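## Task

r1 begins in the delivery room and r2 in the mail room; the connecting door is locked but a service window is open. The delivery room table holds five parcels, each marked on top with a mail stop code, and the mail room shelf holds letter trays marked with codes on their fronts. Every parcel whose code matches a tray must end fully within that tray's walls. Parcels without a match stay on the table, and trays stay on the shelf. Finish with both grippers released and the robots backed away. A robot that falls or is left tilted fails the task, and anything held in place only by a robot at the end does not count.

## Robot and tools

Robots: r1 and r2 are identical Hello Robot Stretch 3 units. Each has a two-wheel differential base with a rear passive wheel, 0.33 m long and 0.34 m wide, a lift on a mast, and one telescoping arm that reaches out to the robot's RIGHT side. Since the base cannot move sideways, the gripper moves forward or back only when the base drives. Turns pivot about the wheel midpoint, 0.05 m behind the front edge. With the arm retracted and the wrist folded, the turning circle has radius 0.28 m; an unfolded level gripper reaches beyond it. Parcels probably pass from r1 to r2 through the service window.

Frames: the base frame has its origin on the floor between the drive wheels, x forward, y left, z up. hand_pose is reported in it, at the point where the closed fingertips meet. Odometry is the base frame at the start of the scene. It counts wheel turns, so slip shows up as travel. Heading runs from -3.142 to 3.142, positive to the left. Each robot reports in its own frames, so only images, lidar_m, wrist_depth_mm and head_depth_mm show where one robot is relative to the other.

execute_actions(actions, cameras): actions is a list holding exactly one action, or empty (empty just returns state and images). The action is an object keyed by robot name, "r1" and/or "r2". Each robot may have:
- base: exactly one of {"translate_m": d}, a relative drive from the current position, in metres, -1 to 1, forward positive; or {"rotate_rad": d}, a relative turn on the spot, in radians, -3.2 to 3.2, left (counter-clockwise) positive.
- joints: absolute targets by name. lift_m 0 to 1.1 (arm height); arm_m 0 to 0.52 (extension); wrist_yaw_rad -1.345 to 4.42 (0 along the arm, positive toward the front, 3.0 folded over the base); wrist_pitch_rad -1.57 to 0.451 (0 level, negative tips fingers down); wrist_roll_rad -2.911 to 2.911 (0 fingers side by side); gripper_m -0.089 to 0.179 (larger is wider; the fingertip gap is less than the value, by 0.007 near closed and 0.025 wide open, and is zero below 0.007); head_pan_rad -3.953 to 1.73 (0 forward, positive left, -1.57 along the arm); head_tilt_rad -1.53 to 0.419 (negative down).
- contact_limits: {"arm_m": effort%} from 1 to 100. The arm stops with contact_stop once its effort reaches that level. Lower is gentler, but too low stops at once.
All motions in an action start together. No action lasts more than 15 s. Any unknown key or out-of-range value rejects the whole call. Omitted joints or robots may still be pushing toward old targets. cameras: a list of r1_/r2_ head_camera, nav_camera, wrist_camera, or "all". Null or omitted means all; [] means none.

wait(seconds 0 to 10): commands nothing new and returns state and images. zoom_image(camera, region [x0,y0,x1,y1] pixels, at most 504x504) gives a closer look at the latest full image. finished_scene(scene) ends the scene for good and reports success. If a result reports a stop, later calls in the same reply are skipped.

Results: base_status and joint_status say how each motion ended. "done" means it reached the target; for the base it means the wheels turned the full amount. "off_target" means it rested elsewhere and may still push. After contact_stop, time_out or torque_fault the old target is dropped; the arm or lift then goes slack until commanded again. on_its_own covers joints not commanded; there, "held at" is the target, not the actual position. motor_effort is percent of maximum, with the peak in brackets; it is noisy and offset. A wheel effort that is positive pushes forward. lidar_m gives 12 sectors of 30 degrees, the first straight ahead and going counter-clockwise, in a plane 0.17 m above the floor, range 0.15 to 12 m, with "-" for nothing seen. It sees table legs but not tops, and the other robot. wrist_depth_mm (45 to 1000) and head_depth_mm (280 to 4000) are 7x7 grids of median depth. base_tilt shows forward/right lean in degrees, with up to about 4 degrees of fixed bias. turned_by_wheels and turned_by_imu give the turn since the last result.

Speed: the base goes up to 0.30 m/s and 1.9 rad/s only with lift_m under 0.30, arm_m under 0.03 and wrist_yaw_rad over 2.54; otherwise the limit is 0.10 m/s and 0.63 rad/s.

Gripping: send gripper_m smaller than the object's width to grip. To let go, open to at least 0.02 above the touch value. Neither the readings nor "done" confirm a hold, so check the images.

Cautions: fold or unfold the wrist only with lift_m 0.32 to 0.95, pitch -0.4 and roll near 0. Once folded, the lift can go down to 0.25. With yaw below -0.4, keep pitch at -0.5 or lower. Pushing against something firm with the gripper above about 0.45 m can tip the robot; repeated pushes are worse. Driving while holding or hooking something fixed, or snagging furniture (especially when reversing), can also tip it. If that happens, undo in small steps, free the gripper, and lower the lift to about 0.2. Robot-to-robot contact is not reported, and pressing bases together fails the run. Travel differs between robots by up to 2.5 cm per metre. Wrist servos that strain for several seconds switch off for 10 s. Avoid drops, slams and hard pushes. Loose objects may get nudged now and then.

Each tool is called after ">>>" in YAML: its name, and indented under it one key for each argument.

## Session

>>> execute_actions:
  actions: []

Scene clock: 0.00 s.
r1.base_odometry: x=+0.000 y=+0.000 heading=+0.000 (m, m, rad; r1's odometry frame)
r1.turned_by_wheels: +0.000 (rad since the last result)
r1.turned_by_imu: +0.000 (rad since the last result)
r1.base_tilt: forward=-1.6 right=+0.9 (deg)
r1.lidar_m: 1.89 1.81 1.24 2.02 2.09 1.16 0.99 0.98 1.12 1.00 0.99 1.13
r1.head_depth_mm: 1565 1591 1701 - - 1507 1490 / 1722 1920 1899 1856 1815 1803 1758 / 1713 2298 2385 2325 2295 2222 2102 / 1731 2524 3173 3061 2983 2885 2257 / 1755 2561 3645 3709 3591 3429 2253 / 1754 2556 3566 3639 3579 3387 2236 / 1747 2587 3442 3519 3443 3396 2225
r1.base_status: not commanded
r1.joint_positions: lift_m=+0.313 arm_m=+0.002 wrist_yaw_rad=+3.101 wrist_pitch_rad=-0.541 wrist_roll_rad=+0.017 gripper_m=+0.037 head_pan_rad=+0.016 head_tilt_rad=+0.003
r1.joint_status: not commanded
r1.motor_effort: left_wheel=-1 right_wheel=+0 lift_m=+27 arm_m=+0 wrist_yaw_rad=+1 wrist_pitch_rad=+5 wrist_roll_rad=+0 gripper_m=+0 head_pan_rad=+0 head_tilt_rad=+1 (%)
r1.hand_pose: x=-0.0128 y=+0.0596 z=+0.2986 quat_wxyz=(+0.205, +0.691, +0.174, +0.672) (m; r1's base frame)
r1.wrist_depth_mm: - - - - - - - / - - - - 964 952 933 / 843 828 803 775 778 762 743 / 686 673 665 647 636 619 622 / 574 573 580 565 554 536 527 / 501 506 - - - 463 460 / 446 - - - 418 412 410
r2.base_odometry: x=+0.000 y=+0.000 heading=+0.000 (m, m, rad; r2's odometry frame)
r2.turned_by_wheels: +0.000 (rad since the last result)
r2.turned_by_imu: +0.000 (rad since the last result)
r2.base_tilt: forward=-1.6 right=+0.5 (deg)
r2.lidar_m: 2.78 3.31 3.30 2.74 2.21 2.18 1.21 0.99 0.98 1.07 1.66 2.54
r2.head_depth_mm: 1715 2490 2565 2531 2552 2475 2295 / 1713 2493 2796 2725 2727 2675 2318 / 1709 2487 2972 2997 2962 2926 2316 / 1711 2497 3249 3293 3229 3124 2345 / 1733 2473 3548 3596 3589 3398 2301 / 1720 2476 3977 3904 3888 3557 2287 / 1514 2485 3650 3624 3609 3416 2347
r2.base_status: not commanded
r2.joint_positions: lift_m=+0.452 arm_m=-0.002 wrist_yaw_rad=+3.074 wrist_pitch_rad=-0.607 wrist_roll_rad=+0.014 gripper_m=+0.037 head_pan_rad=-0.018 head_tilt_rad=+0.005
r2.joint_status: not commanded
r2.motor_effort: left_wheel=+0 right_wheel=+1 lift_m=+33 arm_m=+0 wrist_yaw_rad=+1 wrist_pitch_rad=+6 wrist_roll_rad=+0 gripper_m=-1 head_pan_rad=+0 head_tilt_rad=+1 (%)
r2.hand_pose: x=-0.0079 y=+0.0533 z=+0.4245 quat_wxyz=(+0.236, +0.686, +0.187, +0.663) (m; r2's base frame)
r2.wrist_depth_mm: - - - - - - - / - - - - - - - / 971 985 - 944 950 942 926 / 828 821 818 798 811 784 771 / 704 708 696 700 709 697 694 / 632 637 630 622 - 610 605 / 570 562 - - 542 533 543
pictures: r1_head_camera (sideways: a quarter turn clockwise sets it upright), r1_nav_camera (sideways: a quarter turn counterclockwise sets it upright), r1_wrist_camera, r2_head_camera (sideways: a quarter turn clockwise sets it upright), r2_nav_camera (sideways: a quarter turn counterclockwise sets it upright), r2_wrist_camera
Images, in order (width x height): r1_head_camera 896x504, r1_nav_camera 672x504, r1_wrist_camera 644x364, r2_head_camera 896x504, r2_nav_camera 672x504, r2_wrist_camera 644x364.

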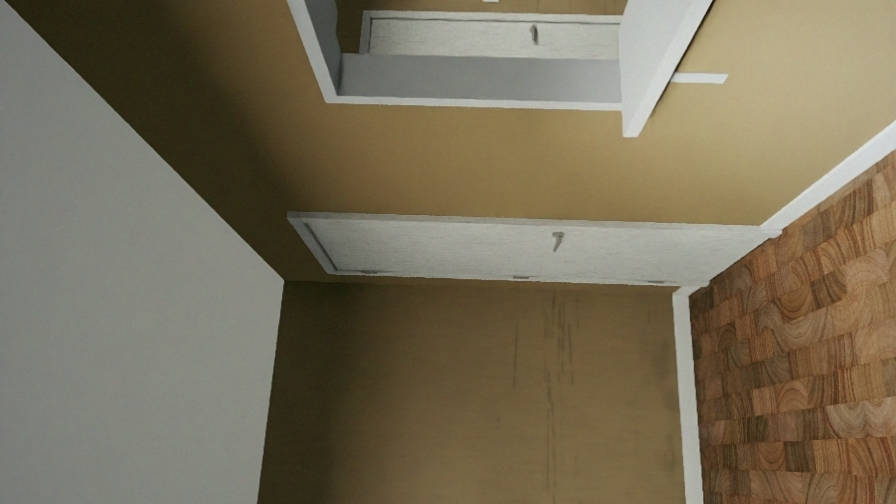

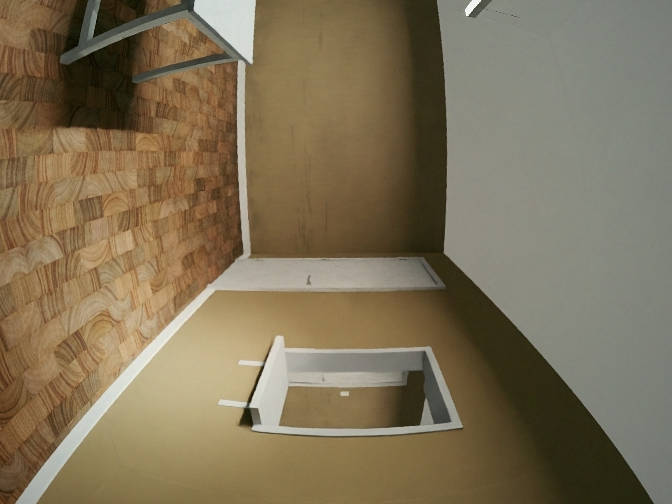

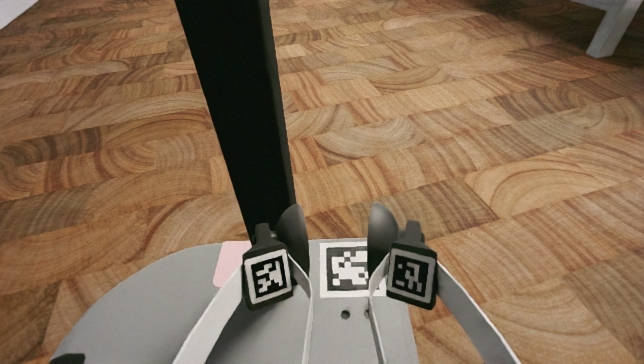

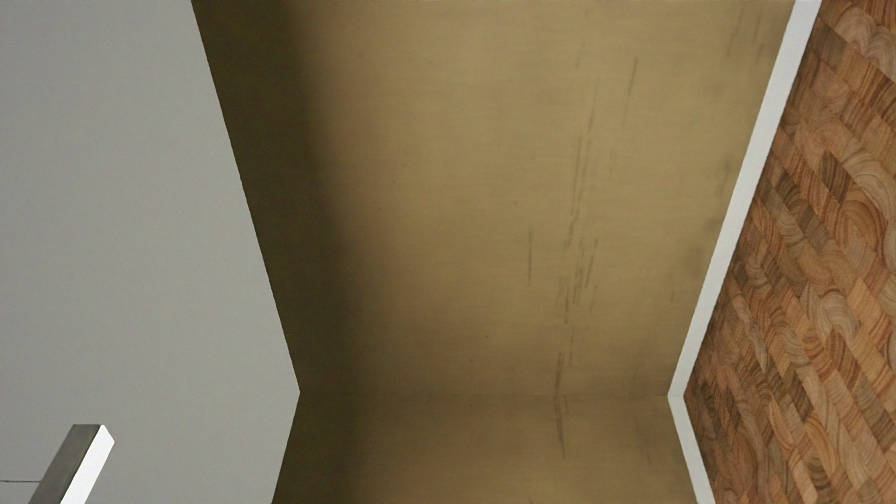

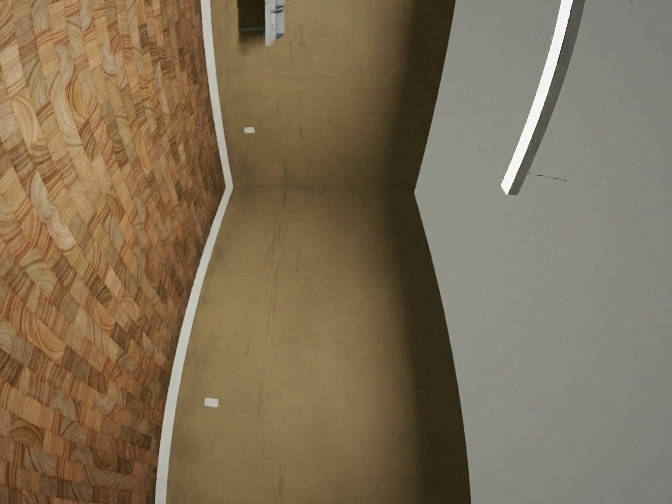

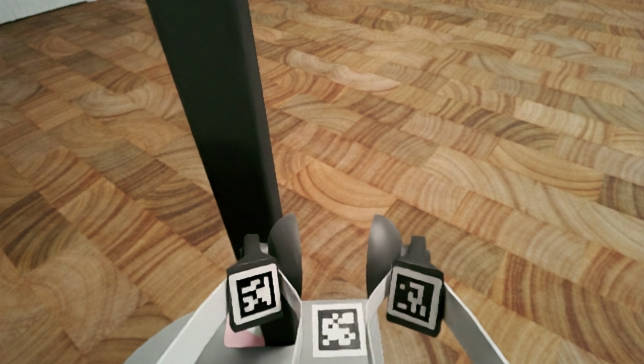

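>>> execute_actions:
  actions:
    - {"r1": {"joints": {"head_pan_rad": 0.9, "head_tilt_rad": -0.5}}, "r2": {"joints": {"head_pan_rad": 0.9, "head_tilt_rad": -0.2}}}
  cameras: ["r1_head_camera", "r1_nav_camera", "r2_head_camera", "r2_nav_camera"]

Scene clock: 6.60 s.
r1.base_odometry: x=+0.000 y=+0.000 heading=+0.000 (m, m, rad; r1's odometry frame)
r1.turned_by_wheels: +0.000 (rad since the last result)
r1.turned_by_imu: +0.001 (rad since the last result)
r1.base_tilt: forward=-1.5 right=+1.1 (deg)
r1.lidar_m: 1.90 1.81 1.24 2.03 2.08 1.16 0.98 0.98 1.12 0.99 0.99 1.13
r1.head_depth_mm: 3167 3374 3627 2929 2107 1613 1312 / 3310 3552 3789 2792 2060 1608 1313 / 3520 3821 - 2691 2028 1587 1314 / 3803 - 1967 1401 1820 1586 1297 / - - 1943 2421 2012 1580 1294 / 3885 - 1903 2638 1918 1571 1289 / 3456 3704 1879 2669 1939 1569 1287
r1.base_status: not commanded
r1.joint_positions: lift_m=+0.313 arm_m=+0.002 wrist_yaw_rad=+3.101 wrist_pitch_rad=-0.541 wrist_roll_rad=+0.017 gripper_m=+0.037 head_pan_rad=+0.893 head_tilt_rad=-0.493
r1.joint_status: all done
r1.motor_effort: left_wheel=-1(1) right_wheel=+0(0) lift_m=+27(26) arm_m=+0(0) wrist_yaw_rad=+1(0) wrist_pitch_rad=+5(5) wrist_roll_rad=+0(0) gripper_m=+0(0) head_pan_rad=+4(45) head_tilt_rad=-4(26) (%)
r1.hand_pose: x=-0.0128 y=+0.0596 z=+0.2986 quat_wxyz=(+0.205, +0.691, +0.174, +0.672) (m; r1's base frame)
r1.wrist_depth_mm: - - - - - - - / - - - - 977 944 928 / 833 826 791 784 760 760 738 / 681 671 651 652 636 636 618 / 576 569 584 570 556 532 522 / 498 508 - - - 466 463 / 444 - - - 419 415 411
r2.base_odometry: x=+0.000 y=+0.000 heading=+0.000 (m, m, rad; r2's odometry frame)
r2.turned_by_wheels: +0.000 (rad since the last result)
r2.turned_by_imu: +0.000 (rad since the last result)
r2.base_tilt: forward=-1.6 right=+0.5 (deg)
r2.lidar_m: 2.78 3.32 3.29 2.74 2.20 2.18 1.22 0.98 0.98 1.07 1.66 2.53
r2.head_depth_mm: 2552 3093 3194 3316 3289 2293 1706 / 2535 3111 3198 3260 3324 2324 1714 / 2555 3104 3203 3234 3362 2331 1717 / 2543 3085 3221 3251 3346 2296 1721 / 2577 3089 3227 3362 3394 2312 1716 / 2544 3169 3260 3348 3429 2310 1737 / 2543 3100 3239 3358 3415 2335 1710
r2.base_status: not commanded
r2.joint_positions: lift_m=+0.452 arm_m=-0.002 wrist_yaw_rad=+3.074 wrist_pitch_rad=-0.607 wrist_roll_rad=+0.014 gripper_m=+0.037 head_pan_rad=+0.893 head_tilt_rad=-0.197
r2.joint_status: all done
r2.motor_effort: left_wheel=+0(0) right_wheel=+0(0) lift_m=+33(33) arm_m=+0(1) wrist_yaw_rad=+0(0) wrist_pitch_rad=+6(6) wrist_roll_rad=+0(0) gripper_m=-1(0) head_pan_rad=+4(44) head_tilt_rad=-2(21) (%)
r2.hand_pose: x=-0.0079 y=+0.0533 z=+0.4245 quat_wxyz=(+0.236, +0.686, +0.187, +0.663) (m; r2's base frame)
r2.wrist_depth_mm: - - - - - - - / - - - - - - - / 989 983 - 954 951 939 928 / 821 818 833 805 803 806 774 / 711 704 706 693 711 699 694 / 638 633 643 625 - 617 601 / 567 569 - - 537 543 542
pictures: r1_head_camera (sideways: a quarter turn clockwise sets it upright), r1_nav_camera (sideways: a quarter turn counterclockwise sets it upright), r2_head_camera (sideways: a quarter turn clockwise sets it upright), r2_nav_camera (sideways: a quarter turn counterclockwise sets it upright)
Images, in order (width x height): r1_head_camera 896x504, r1_nav_camera 672x504, r2_head_camera 896x504, r2_nav_camera 672x504.

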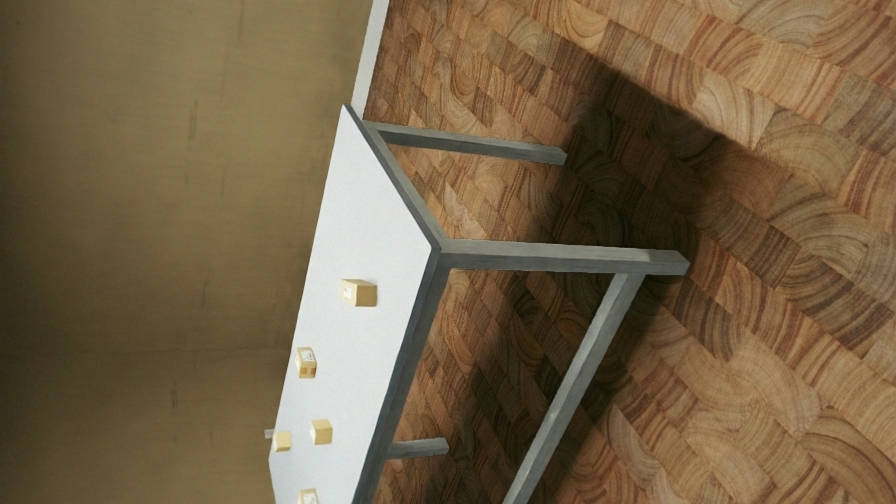

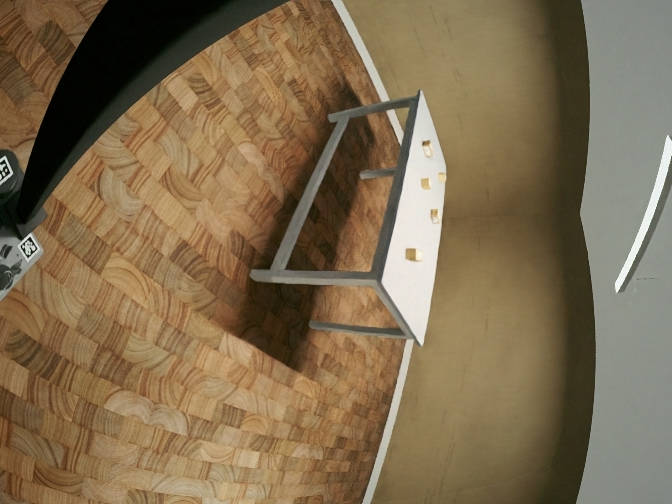

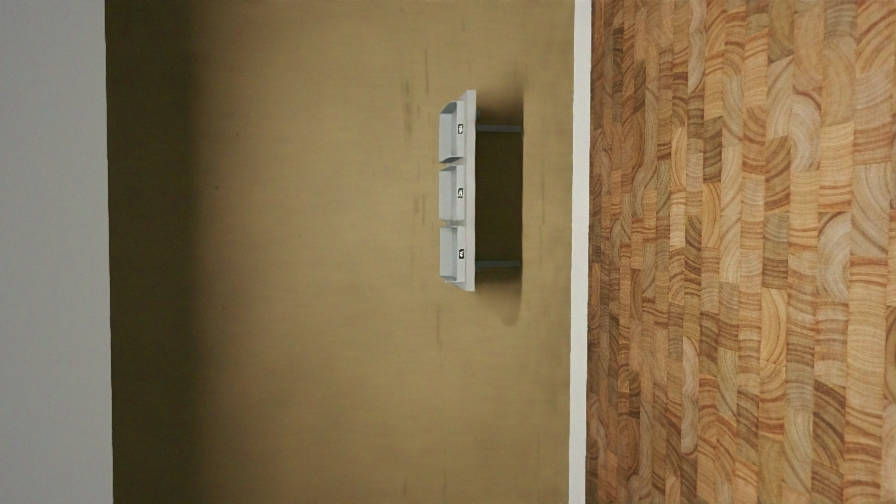

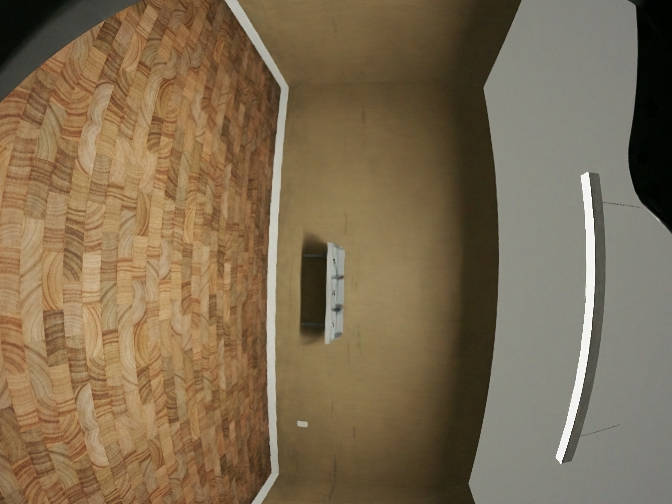

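>>> zoom_image:
  camera: "r2_head_camera"
  region: [400, 80, 540, 300]

>>> zoom_image:
  camera: "r1_head_camera"
  region: [250, 260, 450, 504]

Region (400, 80, 540, 300) of r2_head_camera's 896x504 image, scaled by 2.291, with more detail than that image has; it fills the left 321 columns of this view, and the rest is white.

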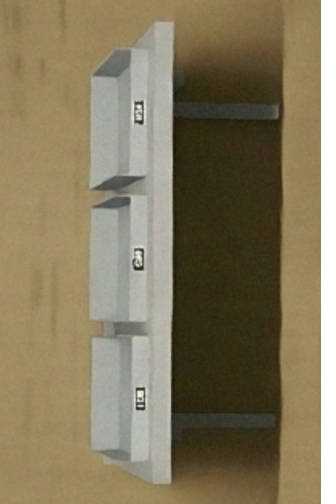

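Region (250, 260, 450, 504) of r1_head_camera's 896x504 image, scaled by 2.066, with more detail than that image has; it fills the left 413 columns of this view, and the rest is white.

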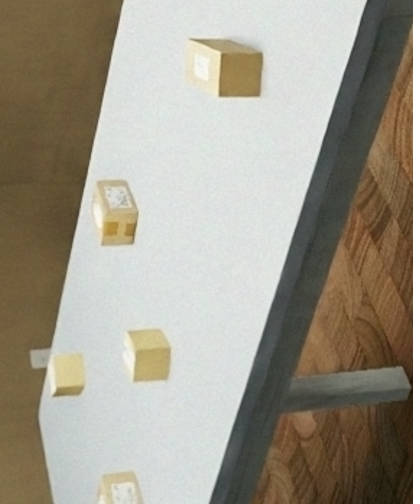

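>>> zoom_image:
  camera: "r2_head_camera"
  region: [445, 115, 475, 145]

>>> zoom_image:
  camera: "r2_head_camera"
  region: [445, 178, 475, 208]

>>> zoom_image:
  camera: "r2_head_camera"
  region: [445, 239, 475, 269]

Region (445, 115, 475, 145) of r2_head_camera's 896x504 image, scaled by 16.800, with more detail than that image has.

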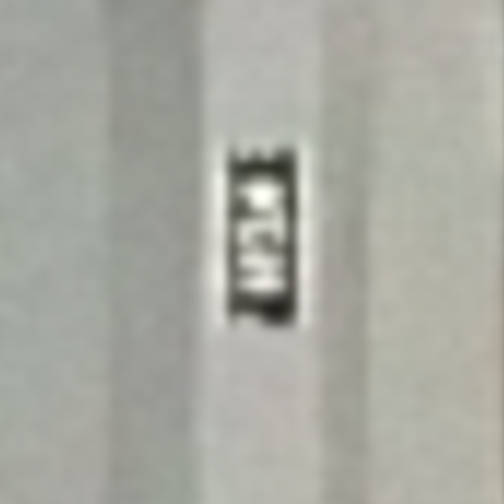

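Region (445, 178, 475, 208) of r2_head_camera's 896x504 image, scaled by 16.800, with more detail than that image has.

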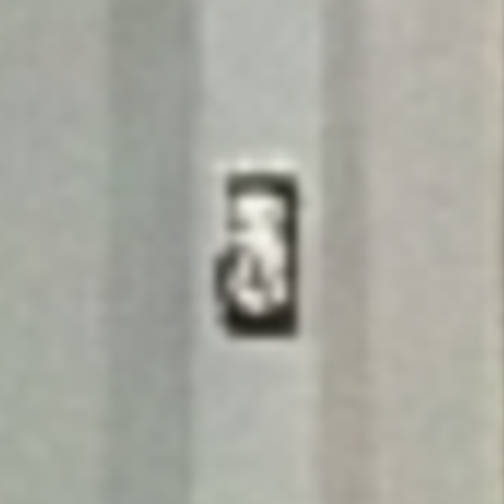

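Region (445, 239, 475, 269) of r2_head_camera's 896x504 image, scaled by 16.800, with more detail than that image has.

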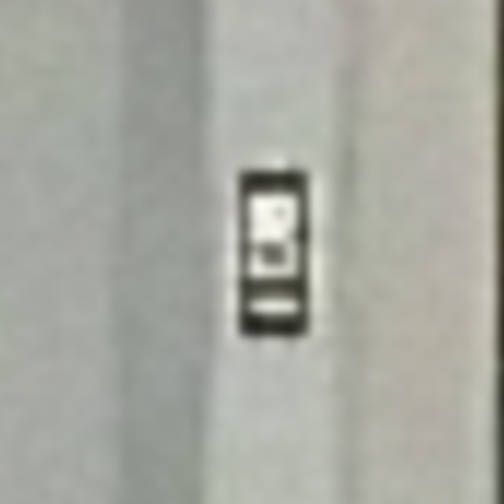

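>>> execute_actions:
  actions:
    - {"r1": {"base": {"rotate_rad": 1.40}, "joints": {"lift_m": 0.28, "head_pan_rad": -0.6, "head_tilt_rad": -0.6, "wrist_pitch_rad": -0.4}}, "r2": {"base": {"rotate_rad": 0.89}, "joints": {"lift_m": 0.28, "head_pan_rad": -0.1, "head_tilt_rad": -0.25, "wrist_pitch_rad": -0.4}}}
  cameras: []

>>> execute_actions:
  actions:
    - {"r1": {"base": {"translate_m": 1.0}}, "r2": {"base": {"translate_m": 1.0}}}
  cameras: ["r1_head_camera", "r1_nav_camera", "r2_head_camera"]

Scene clock: 51.93 s.
r1.base_odometry: x=+0.000 y=+0.000 heading=+1.400 (m, m, rad; r1's odometry frame)
r1.turned_by_wheels: +1.400 (rad since the last result)
r1.turned_by_imu: +1.379 (rad since the last result)
r1.base_tilt: forward=-1.7 right=+1.1 (deg)
r1.lidar_m: 1.59 3.13 1.32 1.01 0.99 1.04 1.02 0.99 1.05 1.51 3.77 1.24
r1.head_depth_mm: 3085 3339 3438 2444 1847 1489 1236 / 3192 3479 3526 2431 1851 1489 1245 / 3361 3710 1952 2275 1826 1471 1238 / 3562 3895 1550 2409 1816 1469 1224 / 3738 - 1439 2167 1658 1461 1222 / - - 1508 2342 1737 1446 1212 / 3691 3790 1616 2325 1782 1442 1210
r1.base_status: done
r1.joint_positions: lift_m=+0.280 arm_m=+0.003 wrist_yaw_rad=+3.101 wrist_pitch_rad=-0.422 wrist_roll_rad=+0.017 gripper_m=+0.037 head_pan_rad=-0.593 head_tilt_rad=-0.593
r1.joint_status: all done
r1.motor_effort: left_wheel=-3(9) right_wheel=+3(10) lift_m=+22(21) arm_m=+0(0) wrist_yaw_rad=+0(1) wrist_pitch_rad=+9(10) wrist_roll_rad=+0(0) gripper_m=+0(0) head_pan_rad=-3(46) head_tilt_rad=-4(13) (%)
r1.hand_pose: x=-0.0121 y=+0.0762 z=+0.2920 quat_wxyz=(+0.164, +0.700, +0.133, +0.682) (m; r1's base frame)
r1.wrist_depth_mm: 767 847 - - - - - / 813 905 - - - - - / 876 924 - 899 918 889 860 / 759 764 726 725 707 705 676 / 618 612 595 588 591 564 557 / 525 520 - - - 485 478 / 446 - - - 423 417 418
r2.base_odometry: x=+0.000 y=+0.000 heading=+0.890 (m, m, rad; r2's odometry frame)
r2.turned_by_wheels: +0.890 (rad since the last result)
r2.turned_by_imu: +0.878 (rad since the last result)
r2.base_tilt: forward=-1.6 right=+0.5 (deg)
r2.lidar_m: 3.30 3.13 2.27 2.18 1.39 1.01 0.98 1.02 1.38 2.54 2.63 3.43
r2.head_depth_mm: 2963 3087 3199 3426 3133 2174 1617 / 2954 3093 3171 3369 3136 2151 1628 / 2907 3082 3235 3367 3224 2146 1623 / 2963 3091 3234 3331 3158 2151 1622 / 2912 3082 3197 3280 3199 2133 1636 / 2925 3067 3132 3254 3173 2170 1629 / 2900 2992 3152 3268 3198 2150 1619
r2.base_status: done
r2.joint_positions: lift_m=+0.281 arm_m=-0.002 wrist_yaw_rad=+3.074 wrist_pitch_rad=-0.423 wrist_roll_rad=+0.014 gripper_m=+0.037 head_pan_rad=-0.093 head_tilt_rad=-0.247
r2.joint_status: all done
r2.motor_effort: left_wheel=-2(8) right_wheel=+3(8) lift_m=+17(29) arm_m=+0(0) wrist_yaw_rad=+0(0) wrist_pitch_rad=+12(12) wrist_roll_rad=+0(0) gripper_m=+0(0) head_pan_rad=-3(45) head_tilt_rad=-3(7) (%)
r2.hand_pose: x=-0.0061 y=+0.0804 z=+0.2923 quat_wxyz=(+0.173, +0.700, +0.124, +0.681) (m; r2's base frame)
r2.wrist_depth_mm: - - - - - - - / - - - - - - - / 998 974 - 952 958 911 914 / 762 748 - 738 732 733 715 / 624 612 - 612 614 594 585 / 516 518 - 524 - 500 504 / 461 - - - 428 441 433
pictures: none
No camera images: the call's "cameras" was empty. Leave "cameras" out to get every camera's image.

Scene clock: 56.97 s.
r1.base_odometry: x=+0.170 y=+0.985 heading=+1.400 (m, m, rad; r1's odometry frame)
r1.turned_by_wheels: +0.000 (rad since the last result)
r1.turned_by_imu: +0.007 (rad since the last result)
r1.base_tilt: forward=-1.4 right=+1.0 (deg)
r1.lidar_m: 0.93 2.43 1.90 1.45 1.44 1.51 1.93 1.89 2.00 0.63 0.61 0.65
r1.head_depth_mm: 2705 2898 3145 1019 769 1404 1237 / 2858 3065 3309 1003 780 1478 1237 / 2978 3214 3411 999 813 1482 1178 / 3170 3420 1455 992 876 1459 1174 / 3261 3613 1428 983 1710 1447 1220 / 3043 3298 1407 974 1795 1374 1218 / 2748 2954 1395 1014 1770 1370 1212
r1.base_status: done
r1.joint_positions: lift_m=+0.280 arm_m=+0.003 wrist_yaw_rad=+3.101 wrist_pitch_rad=-0.421 wrist_roll_rad=+0.017 gripper_m=+0.037 head_pan_rad=-0.593 head_tilt_rad=-0.593
r1.joint_status: not commanded
r1.motor_effort: left_wheel=-3(6) right_wheel=+4(10) lift_m=+23(22) arm_m=+0(0) wrist_yaw_rad=+1(1) wrist_pitch_rad=+9(9) wrist_roll_rad=+0(0) gripper_m=+0(0) head_pan_rad=-4(4) head_tilt_rad=-3(4) (%)
r1.hand_pose: x=-0.0121 y=+0.0763 z=+0.2921 quat_wxyz=(+0.163, +0.700, +0.133, +0.683) (m; r1's base frame)
r1.wrist_depth_mm: - - - - - - - / - - - - - - - / - 975 - 925 899 899 854 / 756 736 724 711 714 683 687 / 618 605 590 582 596 558 556 / 512 532 - - - 483 474 / 450 - - - 419 418 415
r2.base_odometry: x=+0.630 y=+0.777 heading=+0.890 (m, m, rad; r2's odometry frame)
r2.turned_by_wheels: +0.000 (rad since the last result)
r2.turned_by_imu: -0.001 (rad since the last result)
r2.base_tilt: forward=-1.7 right=+0.5 (deg)
r2.lidar_m: 2.32 2.41 2.30 2.18 2.27 2.04 1.97 2.04 2.63 2.53 2.62 2.41
r2.head_depth_mm: 2083 2177 2253 2392 2497 2124 1611 / 2087 2154 2256 2301 2440 2138 1625 / 2050 2165 2223 2307 2440 2141 1619 / 2053 2122 2223 2276 2434 2131 1625 / 2056 2119 2211 2269 2411 2142 1626 / 2033 2102 2217 2325 2390 2154 1611 / 2034 2096 2207 2252 2405 2151 1628
r2.base_status: done
r2.joint_positions: lift_m=+0.281 arm_m=-0.002 wrist_yaw_rad=+3.074 wrist_pitch_rad=-0.422 wrist_roll_rad=+0.014 gripper_m=+0.037 head_pan_rad=-0.093 head_tilt_rad=-0.248
r2.joint_status: not commanded
r2.motor_effort: left_wheel=-2(6) right_wheel=+3(9) lift_m=+17(17) arm_m=+0(0) wrist_yaw_rad=+0(0) wrist_pitch_rad=+12(13) wrist_roll_rad=+0(0) gripper_m=+0(1) head_pan_rad=-3(3) head_tilt_rad=-1(2) (%)
r2.hand_pose: x=-0.0061 y=+0.0804 z=+0.2924 quat_wxyz=(+0.173, +0.700, +0.124, +0.681) (m; r2's base frame)
r2.wrist_depth_mm: - - - - - - - / - - - - - - - / - 983 - 955 956 950 931 / 752 758 - 744 728 734 730 / 632 616 - 617 614 592 584 / 515 519 - 526 - 506 504 / 460 - - - 433 437 435
pictures: r1_head_camera (sideways: a quarter turn clockwise sets it upright), r1_nav_camera (sideways: a quarter turn counterclockwise sets it upright), r2_head_camera (sideways: a quarter turn clockwise sets it upright)
Images, in order (width x height): r1_head_camera 896x504, r1_nav_camera 672x504, r2_head_camera 896x504.

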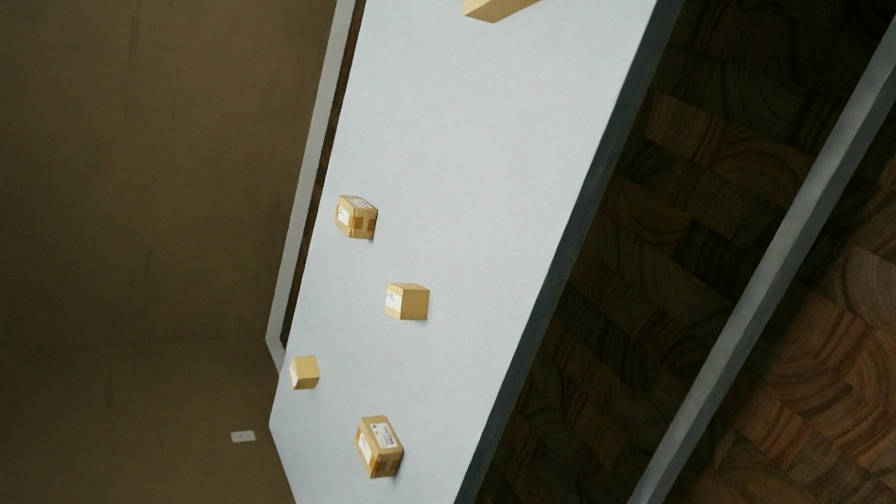

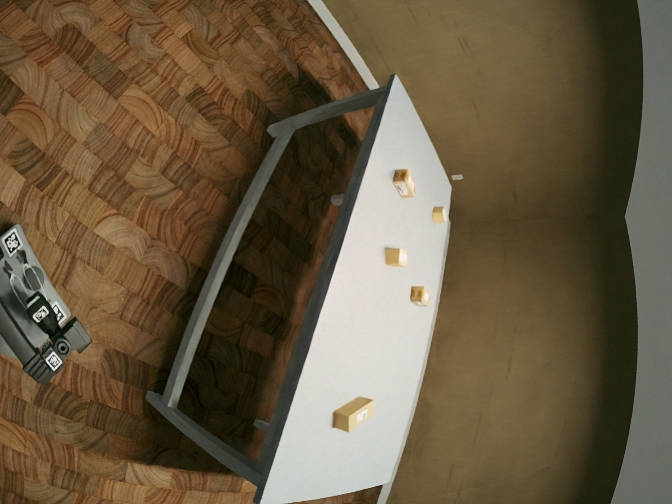

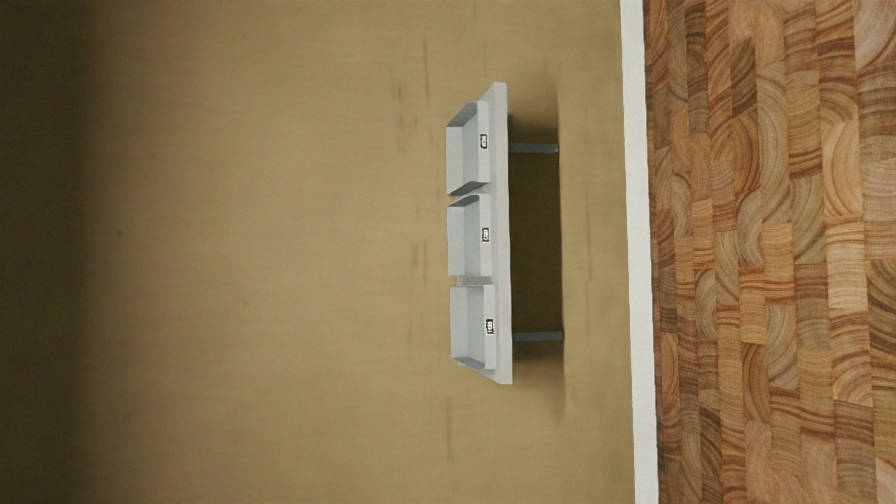

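>>> zoom_image:
  camera: "r2_head_camera"
  region: [460, 120, 510, 250]

>>> zoom_image:
  camera: "r2_head_camera"
  region: [460, 220, 510, 350]

>>> zoom_image:
  camera: "r1_head_camera"
  region: [320, 180, 450, 330]

>>> zoom_image:
  camera: "r1_head_camera"
  region: [280, 340, 420, 490]

Region (460, 120, 510, 250) of r2_head_camera's 896x504 image, scaled by 3.877, with more detail than that image has; it fills the left 194 columns of this view, and the rest is white.

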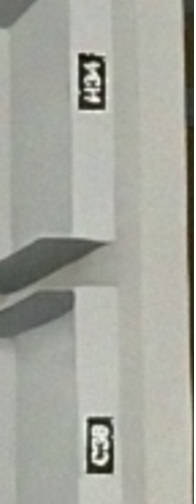

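Region (460, 220, 510, 350) of r2_head_camera's 896x504 image, scaled by 3.877, with more detail than that image has; it fills the left 194 columns of this view, and the rest is white.

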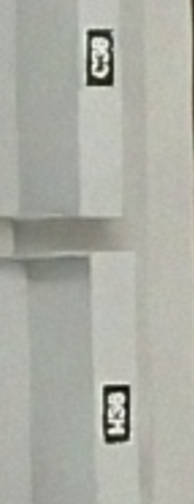

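Region (320, 180, 450, 330) of r1_head_camera's 896x504 image, scaled by 3.360, with more detail than that image has; it fills the left 437 columns of this view, and the rest is white.

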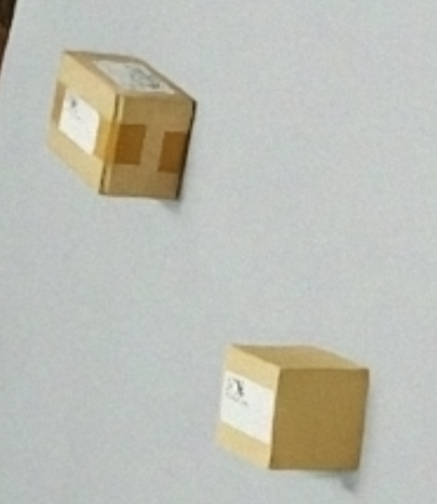

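Region (280, 340, 420, 490) of r1_head_camera's 896x504 image, scaled by 3.360, with more detail than that image has; it fills the left 470 columns of this view, and the rest is white.

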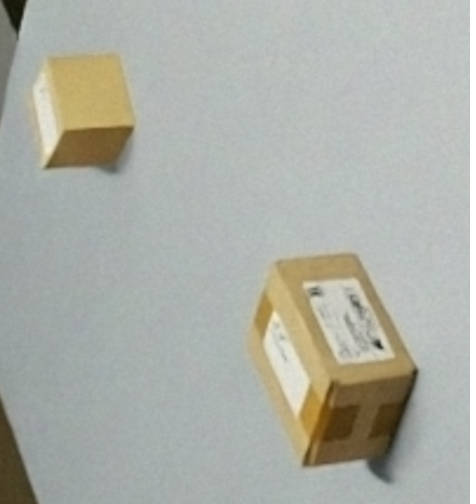

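>>> execute_actions:
  actions:
    - {"r1": {"base": {"translate_m": 0.53}, "joints": {"lift_m": 0.93, "head_pan_rad": -1.1, "head_tilt_rad": -0.75}}, "r2": {"base": {"translate_m": 0.9}, "joints": {"head_pan_rad": -0.25, "head_tilt_rad": -0.45}}}
  cameras: ["r1_head_camera", "r1_nav_camera", "r2_head_camera"]

Scene clock: 84.07 s.
r1.base_odometry: x=+0.261 y=+1.508 heading=+1.400 (m, m, rad; r1's odometry frame)
r1.turned_by_wheels: +0.000 (rad since the last result)
r1.turned_by_imu: +0.004 (rad since the last result)
r1.base_tilt: forward=-1.7 right=+0.9 (deg)
r1.lidar_m: 0.58 1.95 2.07 1.69 1.67 1.76 2.41 2.36 0.51 0.39 0.38 0.40
r1.head_depth_mm: 2597 2888 1069 820 662 - - / 2584 2899 1061 811 676 - - / 2603 2902 1051 805 663 - 1088 / 2607 2929 1039 801 651 1252 1105 / 2581 2919 1032 768 648 1247 1102 / 2630 2906 1022 792 646 1230 1095 / 2637 2897 1013 784 641 1238 1093
r1.base_status: done
r1.joint_positions: lift_m=+0.930 arm_m=+0.003 wrist_yaw_rad=+3.101 wrist_pitch_rad=-0.421 wrist_roll_rad=+0.017 gripper_m=+0.037 head_pan_rad=-1.093 head_tilt_rad=-0.741
r1.joint_status: all done
r1.motor_effort: left_wheel=-3(10) right_wheel=+4(9) lift_m=+31(31) arm_m=+0(0) wrist_yaw_rad=+0(0) wrist_pitch_rad=+8(9) wrist_roll_rad=+0(0) gripper_m=+0(0) head_pan_rad=-4(33) head_tilt_rad=-5(16) (%)
r1.hand_pose: x=-0.0121 y=+0.0764 z=+0.9418 quat_wxyz=(+0.163, +0.700, +0.132, +0.683) (m; r1's base frame)
r1.wrist_depth_mm: - - - - - - - / - - - - - - - / - - - - - - - / - - - - - - - / - - - - - - - / - - - - - - - / - - - - - - -
r2.base_odometry: x=+1.196 y=+1.476 heading=+0.890 (m, m, rad; r2's odometry frame)
r2.turned_by_wheels: +0.000 (rad since the last result)
r2.turned_by_imu: -0.001 (rad since the last result)
r2.base_tilt: forward=-1.7 right=+0.5 (deg)
r2.lidar_m: 1.42 1.48 2.02 2.21 2.30 2.97 2.87 2.98 2.63 2.53 2.04 1.48
r2.head_depth_mm: 1302 1402 1518 1619 1835 1676 1354 / 1263 1372 1484 1313 1799 1659 1355 / 1246 1333 1433 1340 1718 1691 1363 / 1217 1305 1406 1305 1683 1677 1351 / 1187 1278 1377 1340 1629 1660 1362 / 1164 1249 1352 1347 1591 1673 1359 / 1144 1227 1317 1333 1543 1639 1364
r2.base_status: done
r2.joint_positions: lift_m=+0.281 arm_m=-0.002 wrist_yaw_rad=+3.074 wrist_pitch_rad=-0.422 wrist_roll_rad=+0.014 gripper_m=+0.037 head_pan_rad=-0.243 head_tilt_rad=-0.445
r2.joint_status: all done
r2.motor_effort: left_wheel=-2(6) right_wheel=+1(8) lift_m=+18(18) arm_m=+0(0) wrist_yaw_rad=+0(0) wrist_pitch_rad=+12(12) wrist_roll_rad=+0(0) gripper_m=+0(0) head_pan_rad=-3(19) head_tilt_rad=-3(22) (%)
r2.hand_pose: x=-0.0061 y=+0.0805 z=+0.2924 quat_wxyz=(+0.173, +0.701, +0.124, +0.681) (m; r2's base frame)
r2.wrist_depth_mm: - - - - - - - / - - - - - - - / - 962 - 951 960 917 916 / 759 765 - 750 730 734 726 / 624 614 - 604 628 586 601 / 521 521 - 532 - 504 500 / 465 - - - 427 438 434
pictures: r1_head_camera (sideways: a quarter turn clockwise sets it upright), r1_nav_camera (sideways: a quarter turn counterclockwise sets it upright), r2_head_camera (sideways: a quarter turn clockwise sets it upright)
Images, in order (width x height): r1_head_camera 896x504, r1_nav_camera 672x504, r2_head_camera 896x504.

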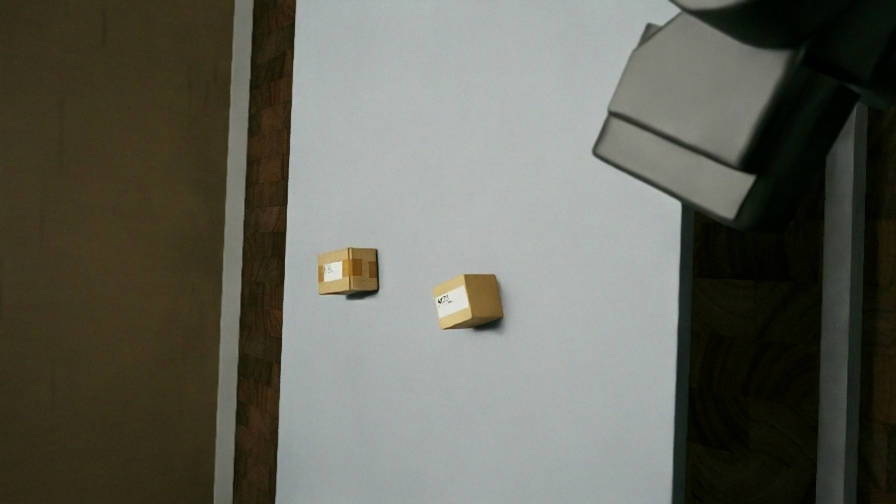

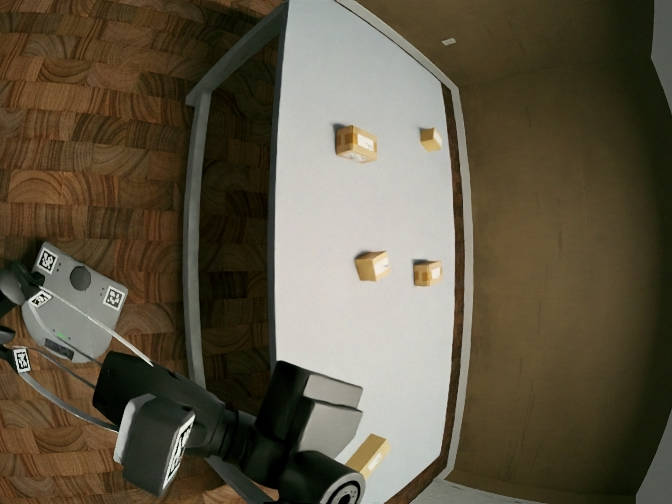

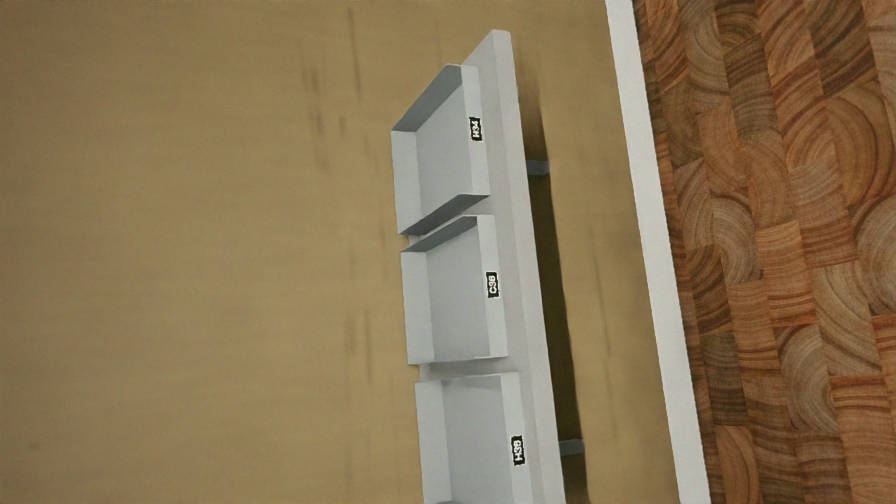

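>>> zoom_image:
  camera: "r2_head_camera"
  region: [450, 100, 550, 310]

>>> zoom_image:
  camera: "r2_head_camera"
  region: [480, 410, 560, 490]

>>> zoom_image:
  camera: "r1_head_camera"
  region: [425, 265, 505, 335]

>>> zoom_image:
  camera: "r1_head_camera"
  region: [310, 240, 385, 300]

Region (450, 100, 550, 310) of r2_head_camera's 896x504 image, scaled by 2.400, with more detail than that image has; it fills the left 240 columns of this view, and the rest is white.

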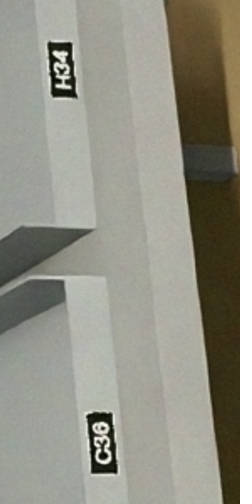

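Region (480, 410, 560, 490) of r2_head_camera's 896x504 image, scaled by 6.300, with more detail than that image has.

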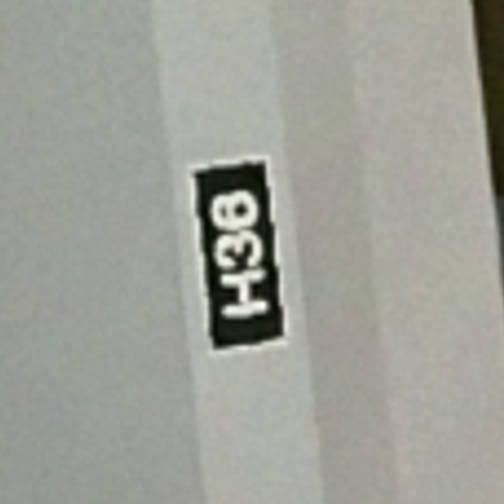

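Region (425, 265, 505, 335) of r1_head_camera's 896x504 image, scaled by 6.300, with more detail than that image has; it fills the top 441 rows of this view, and the rest is white.

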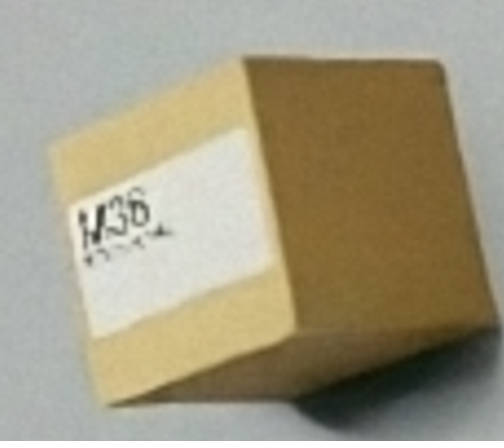

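Region (310, 240, 385, 300) of r1_head_camera's 896x504 image, scaled by 6.720, with more detail than that image has; it fills the top 403 rows of this view, and the rest is white.

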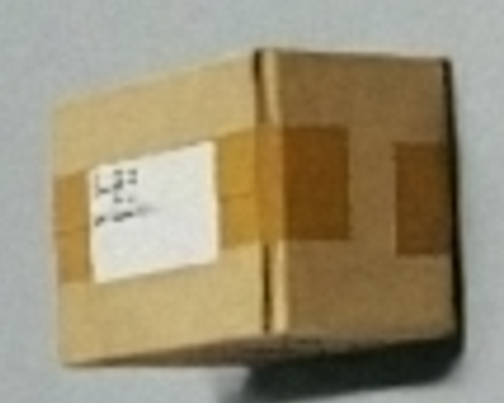

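>>> execute_actions:
  actions:
    - {"r1": {"base": {"rotate_rad": 0.469}, "joints": {"wrist_yaw_rad": 0.0, "wrist_pitch_rad": -0.5, "arm_m": 0.1, "gripper_m": 0.15, "head_pan_rad": -1.0, "head_tilt_rad": -0.75}}, "r2": {"base": {"translate_m": 0.3}, "joints": {"head_pan_rad": -0.2, "head_tilt_rad": -0.6}}}
  cameras: ["r1_head_camera", "r1_wrist_camera", "r2_head_camera"]

Scene clock: 98.27 s.
r1.base_odometry: x=+0.261 y=+1.508 heading=+1.868 (m, m, rad; r1's odometry frame)
r1.turned_by_wheels: +0.469 (rad since the last result)
r1.turned_by_imu: +0.464 (rad since the last result)
r1.base_tilt: forward=-1.6 right=+1.0 (deg)
r1.lidar_m: 1.95 2.04 1.71 1.66 1.73 2.39 2.36 0.53 0.39 0.38 0.40 0.55
r1.head_depth_mm: 2593 2822 1074 820 643 555 1171 / 2757 3040 1056 815 657 580 1157 / 2882 3151 1028 806 653 1279 1157 / 3011 3232 1041 750 652 1326 1108 / 2647 2931 1030 798 686 1327 1121 / 2360 2599 1021 792 1449 1265 1142 / 2099 2282 2333 788 1478 1259 1137
r1.base_status: done
r1.joint_positions: lift_m=+0.930 arm_m=+0.100 wrist_yaw_rad=+0.002 wrist_pitch_rad=-0.512 wrist_roll_rad=+0.017 gripper_m=+0.150 head_pan_rad=-1.007 head_tilt_rad=-0.741
r1.joint_status: all done
r1.motor_effort: left_wheel=-3(7) right_wheel=+3(7) lift_m=+31(31) arm_m=+3(4) wrist_yaw_rad=-1(3) wrist_pitch_rad=+5(8) wrist_roll_rad=+0(0) gripper_m=+0(94) head_pan_rad=+3(16) head_tilt_rad=-5(7) (%)
r1.hand_pose: x=-0.0211 y=-0.4564 z=+0.9220 quat_wxyz=(+0.679, +0.178, -0.689, -0.180) (m; r1's base frame)
r1.wrist_depth_mm: - - - - - - - / 783 742 717 722 681 664 657 / 577 568 564 529 537 534 521 / 475 466 453 446 445 431 424 / 354 396 381 357 375 378 363 / 327 - 330 325 322 317 317 / 303 290 290 288 285 283 279
r2.base_odometry: x=+1.385 y=+1.709 heading=+0.890 (m, m, rad; r2's odometry frame)
r2.turned_by_wheels: +0.000 (rad since the last result)
r2.turned_by_imu: +0.000 (rad since the last result)
r2.base_tilt: forward=-1.6 right=+0.5 (deg)
r2.lidar_m: 1.13 1.17 1.60 2.21 2.30 3.06 3.15 3.27 2.63 2.52 1.61 1.17
r2.head_depth_mm: 987 1096 1200 985 1620 1472 1239 / 970 1072 1183 974 1543 1478 1232 / 952 1054 1155 981 1522 1475 1232 / 935 1034 1143 997 1480 1475 1236 / 921 1017 1125 994 1430 1477 1239 / 905 995 1089 1001 824 1485 1234 / 890 976 1077 1008 816 1488 1235
r2.base_status: done
r2.joint_positions: lift_m=+0.281 arm_m=-0.002 wrist_yaw_rad=+3.074 wrist_pitch_rad=-0.422 wrist_roll_rad=+0.014 gripper_m=+0.037 head_pan_rad=-0.207 head_tilt_rad=-0.593
r2.joint_status: all done
r2.motor_effort: left_wheel=-2(7) right_wheel=+2(8) lift_m=+17(17) arm_m=+0(1) wrist_yaw_rad=+1(0) wrist_pitch_rad=+12(12) wrist_roll_rad=+0(0) gripper_m=+0(0) head_pan_rad=+3(9) head_tilt_rad=-4(18) (%)
r2.hand_pose: x=-0.0061 y=+0.0805 z=+0.2924 quat_wxyz=(+0.173, +0.701, +0.124, +0.681) (m; r2's base frame)
r2.wrist_depth_mm: - - - - - - - / - - - - - - - / - - - 966 950 949 955 / 763 747 - 737 739 734 713 / 613 616 - 613 625 595 586 / 517 509 - 527 - 503 500 / 464 - - - 428 427 435
pictures: r1_head_camera (sideways: a quarter turn clockwise sets it upright), r1_wrist_camera, r2_head_camera (sideways: a quarter turn clockwise sets it upright)
Images, in order (width x height): r1_head_camera 896x504, r1_wrist_camera 644x364, r2_head_camera 896x504.

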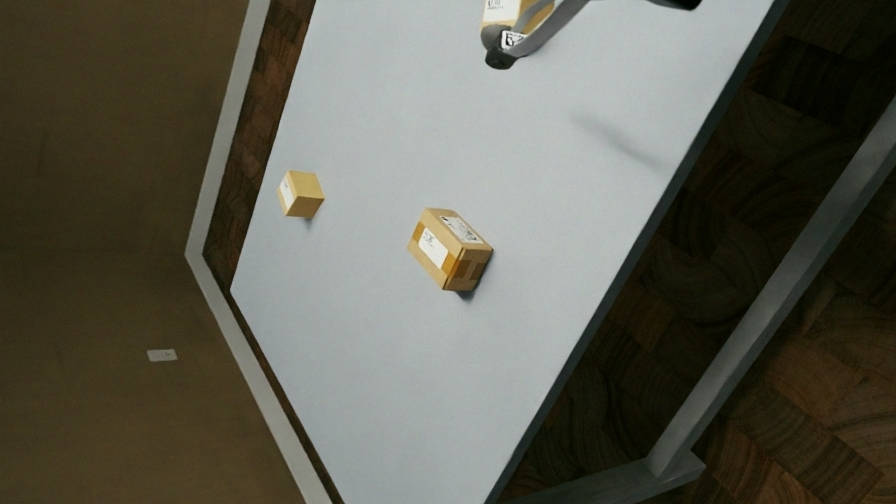

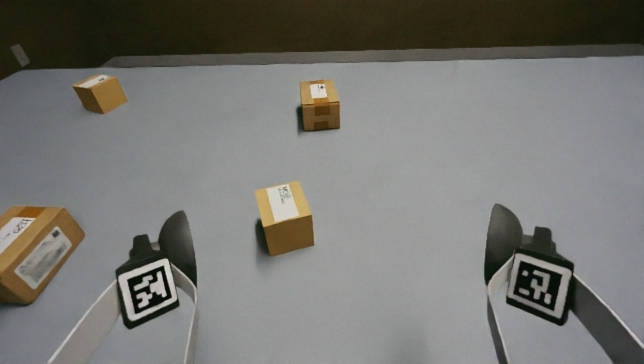

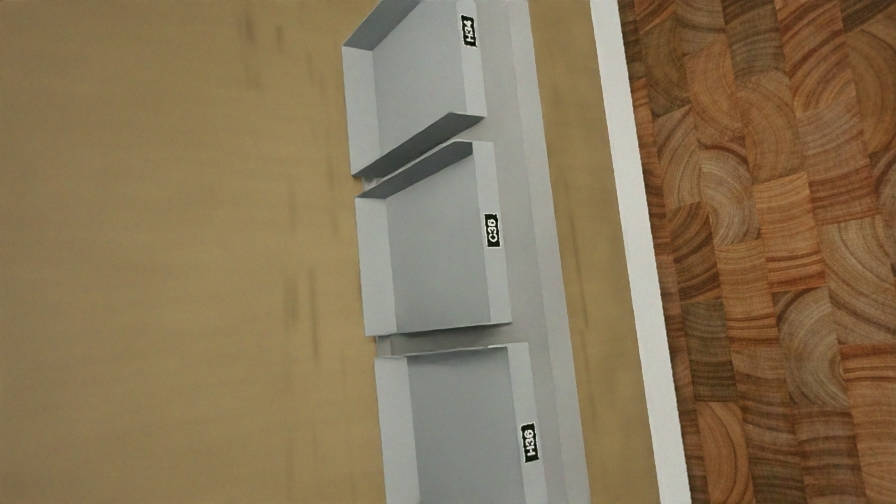

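>>> zoom_image:
  camera: "r1_wrist_camera"
  region: [245, 170, 325, 250]

>>> zoom_image:
  camera: "r1_head_camera"
  region: [400, 200, 500, 300]

>>> zoom_image:
  camera: "r1_wrist_camera"
  region: [0, 195, 90, 285]

>>> zoom_image:
  camera: "r1_head_camera"
  region: [470, 0, 560, 50]

Region (245, 170, 325, 250) of r1_wrist_camera's 644x364 image, scaled by 6.300.

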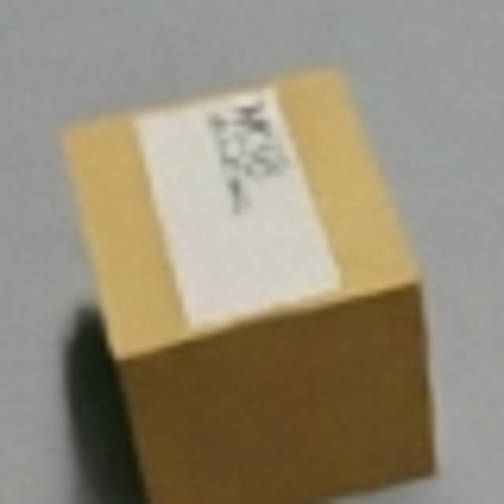

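Region (400, 200, 500, 300) of r1_head_camera's 896x504 image, scaled by 5.040, with more detail than that image has.

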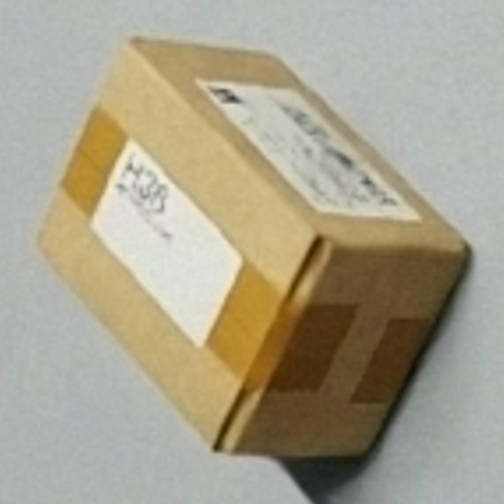

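Region (0, 195, 90, 285) of r1_wrist_camera's 644x364 image, scaled by 5.600.

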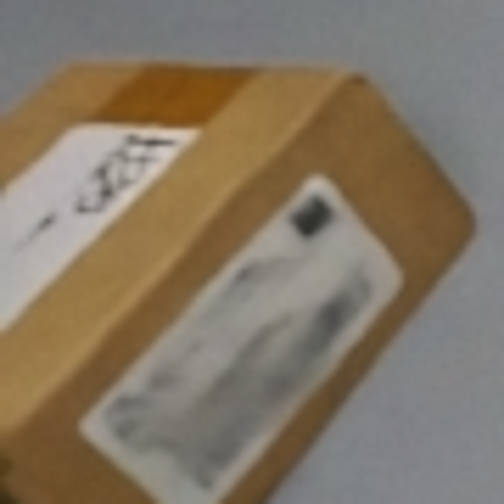

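Region (470, 0, 560, 50) of r1_head_camera's 896x504 image, scaled by 5.600, with more detail than that image has.

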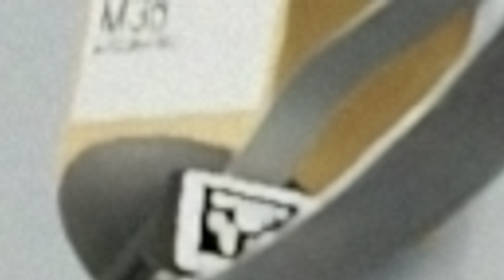

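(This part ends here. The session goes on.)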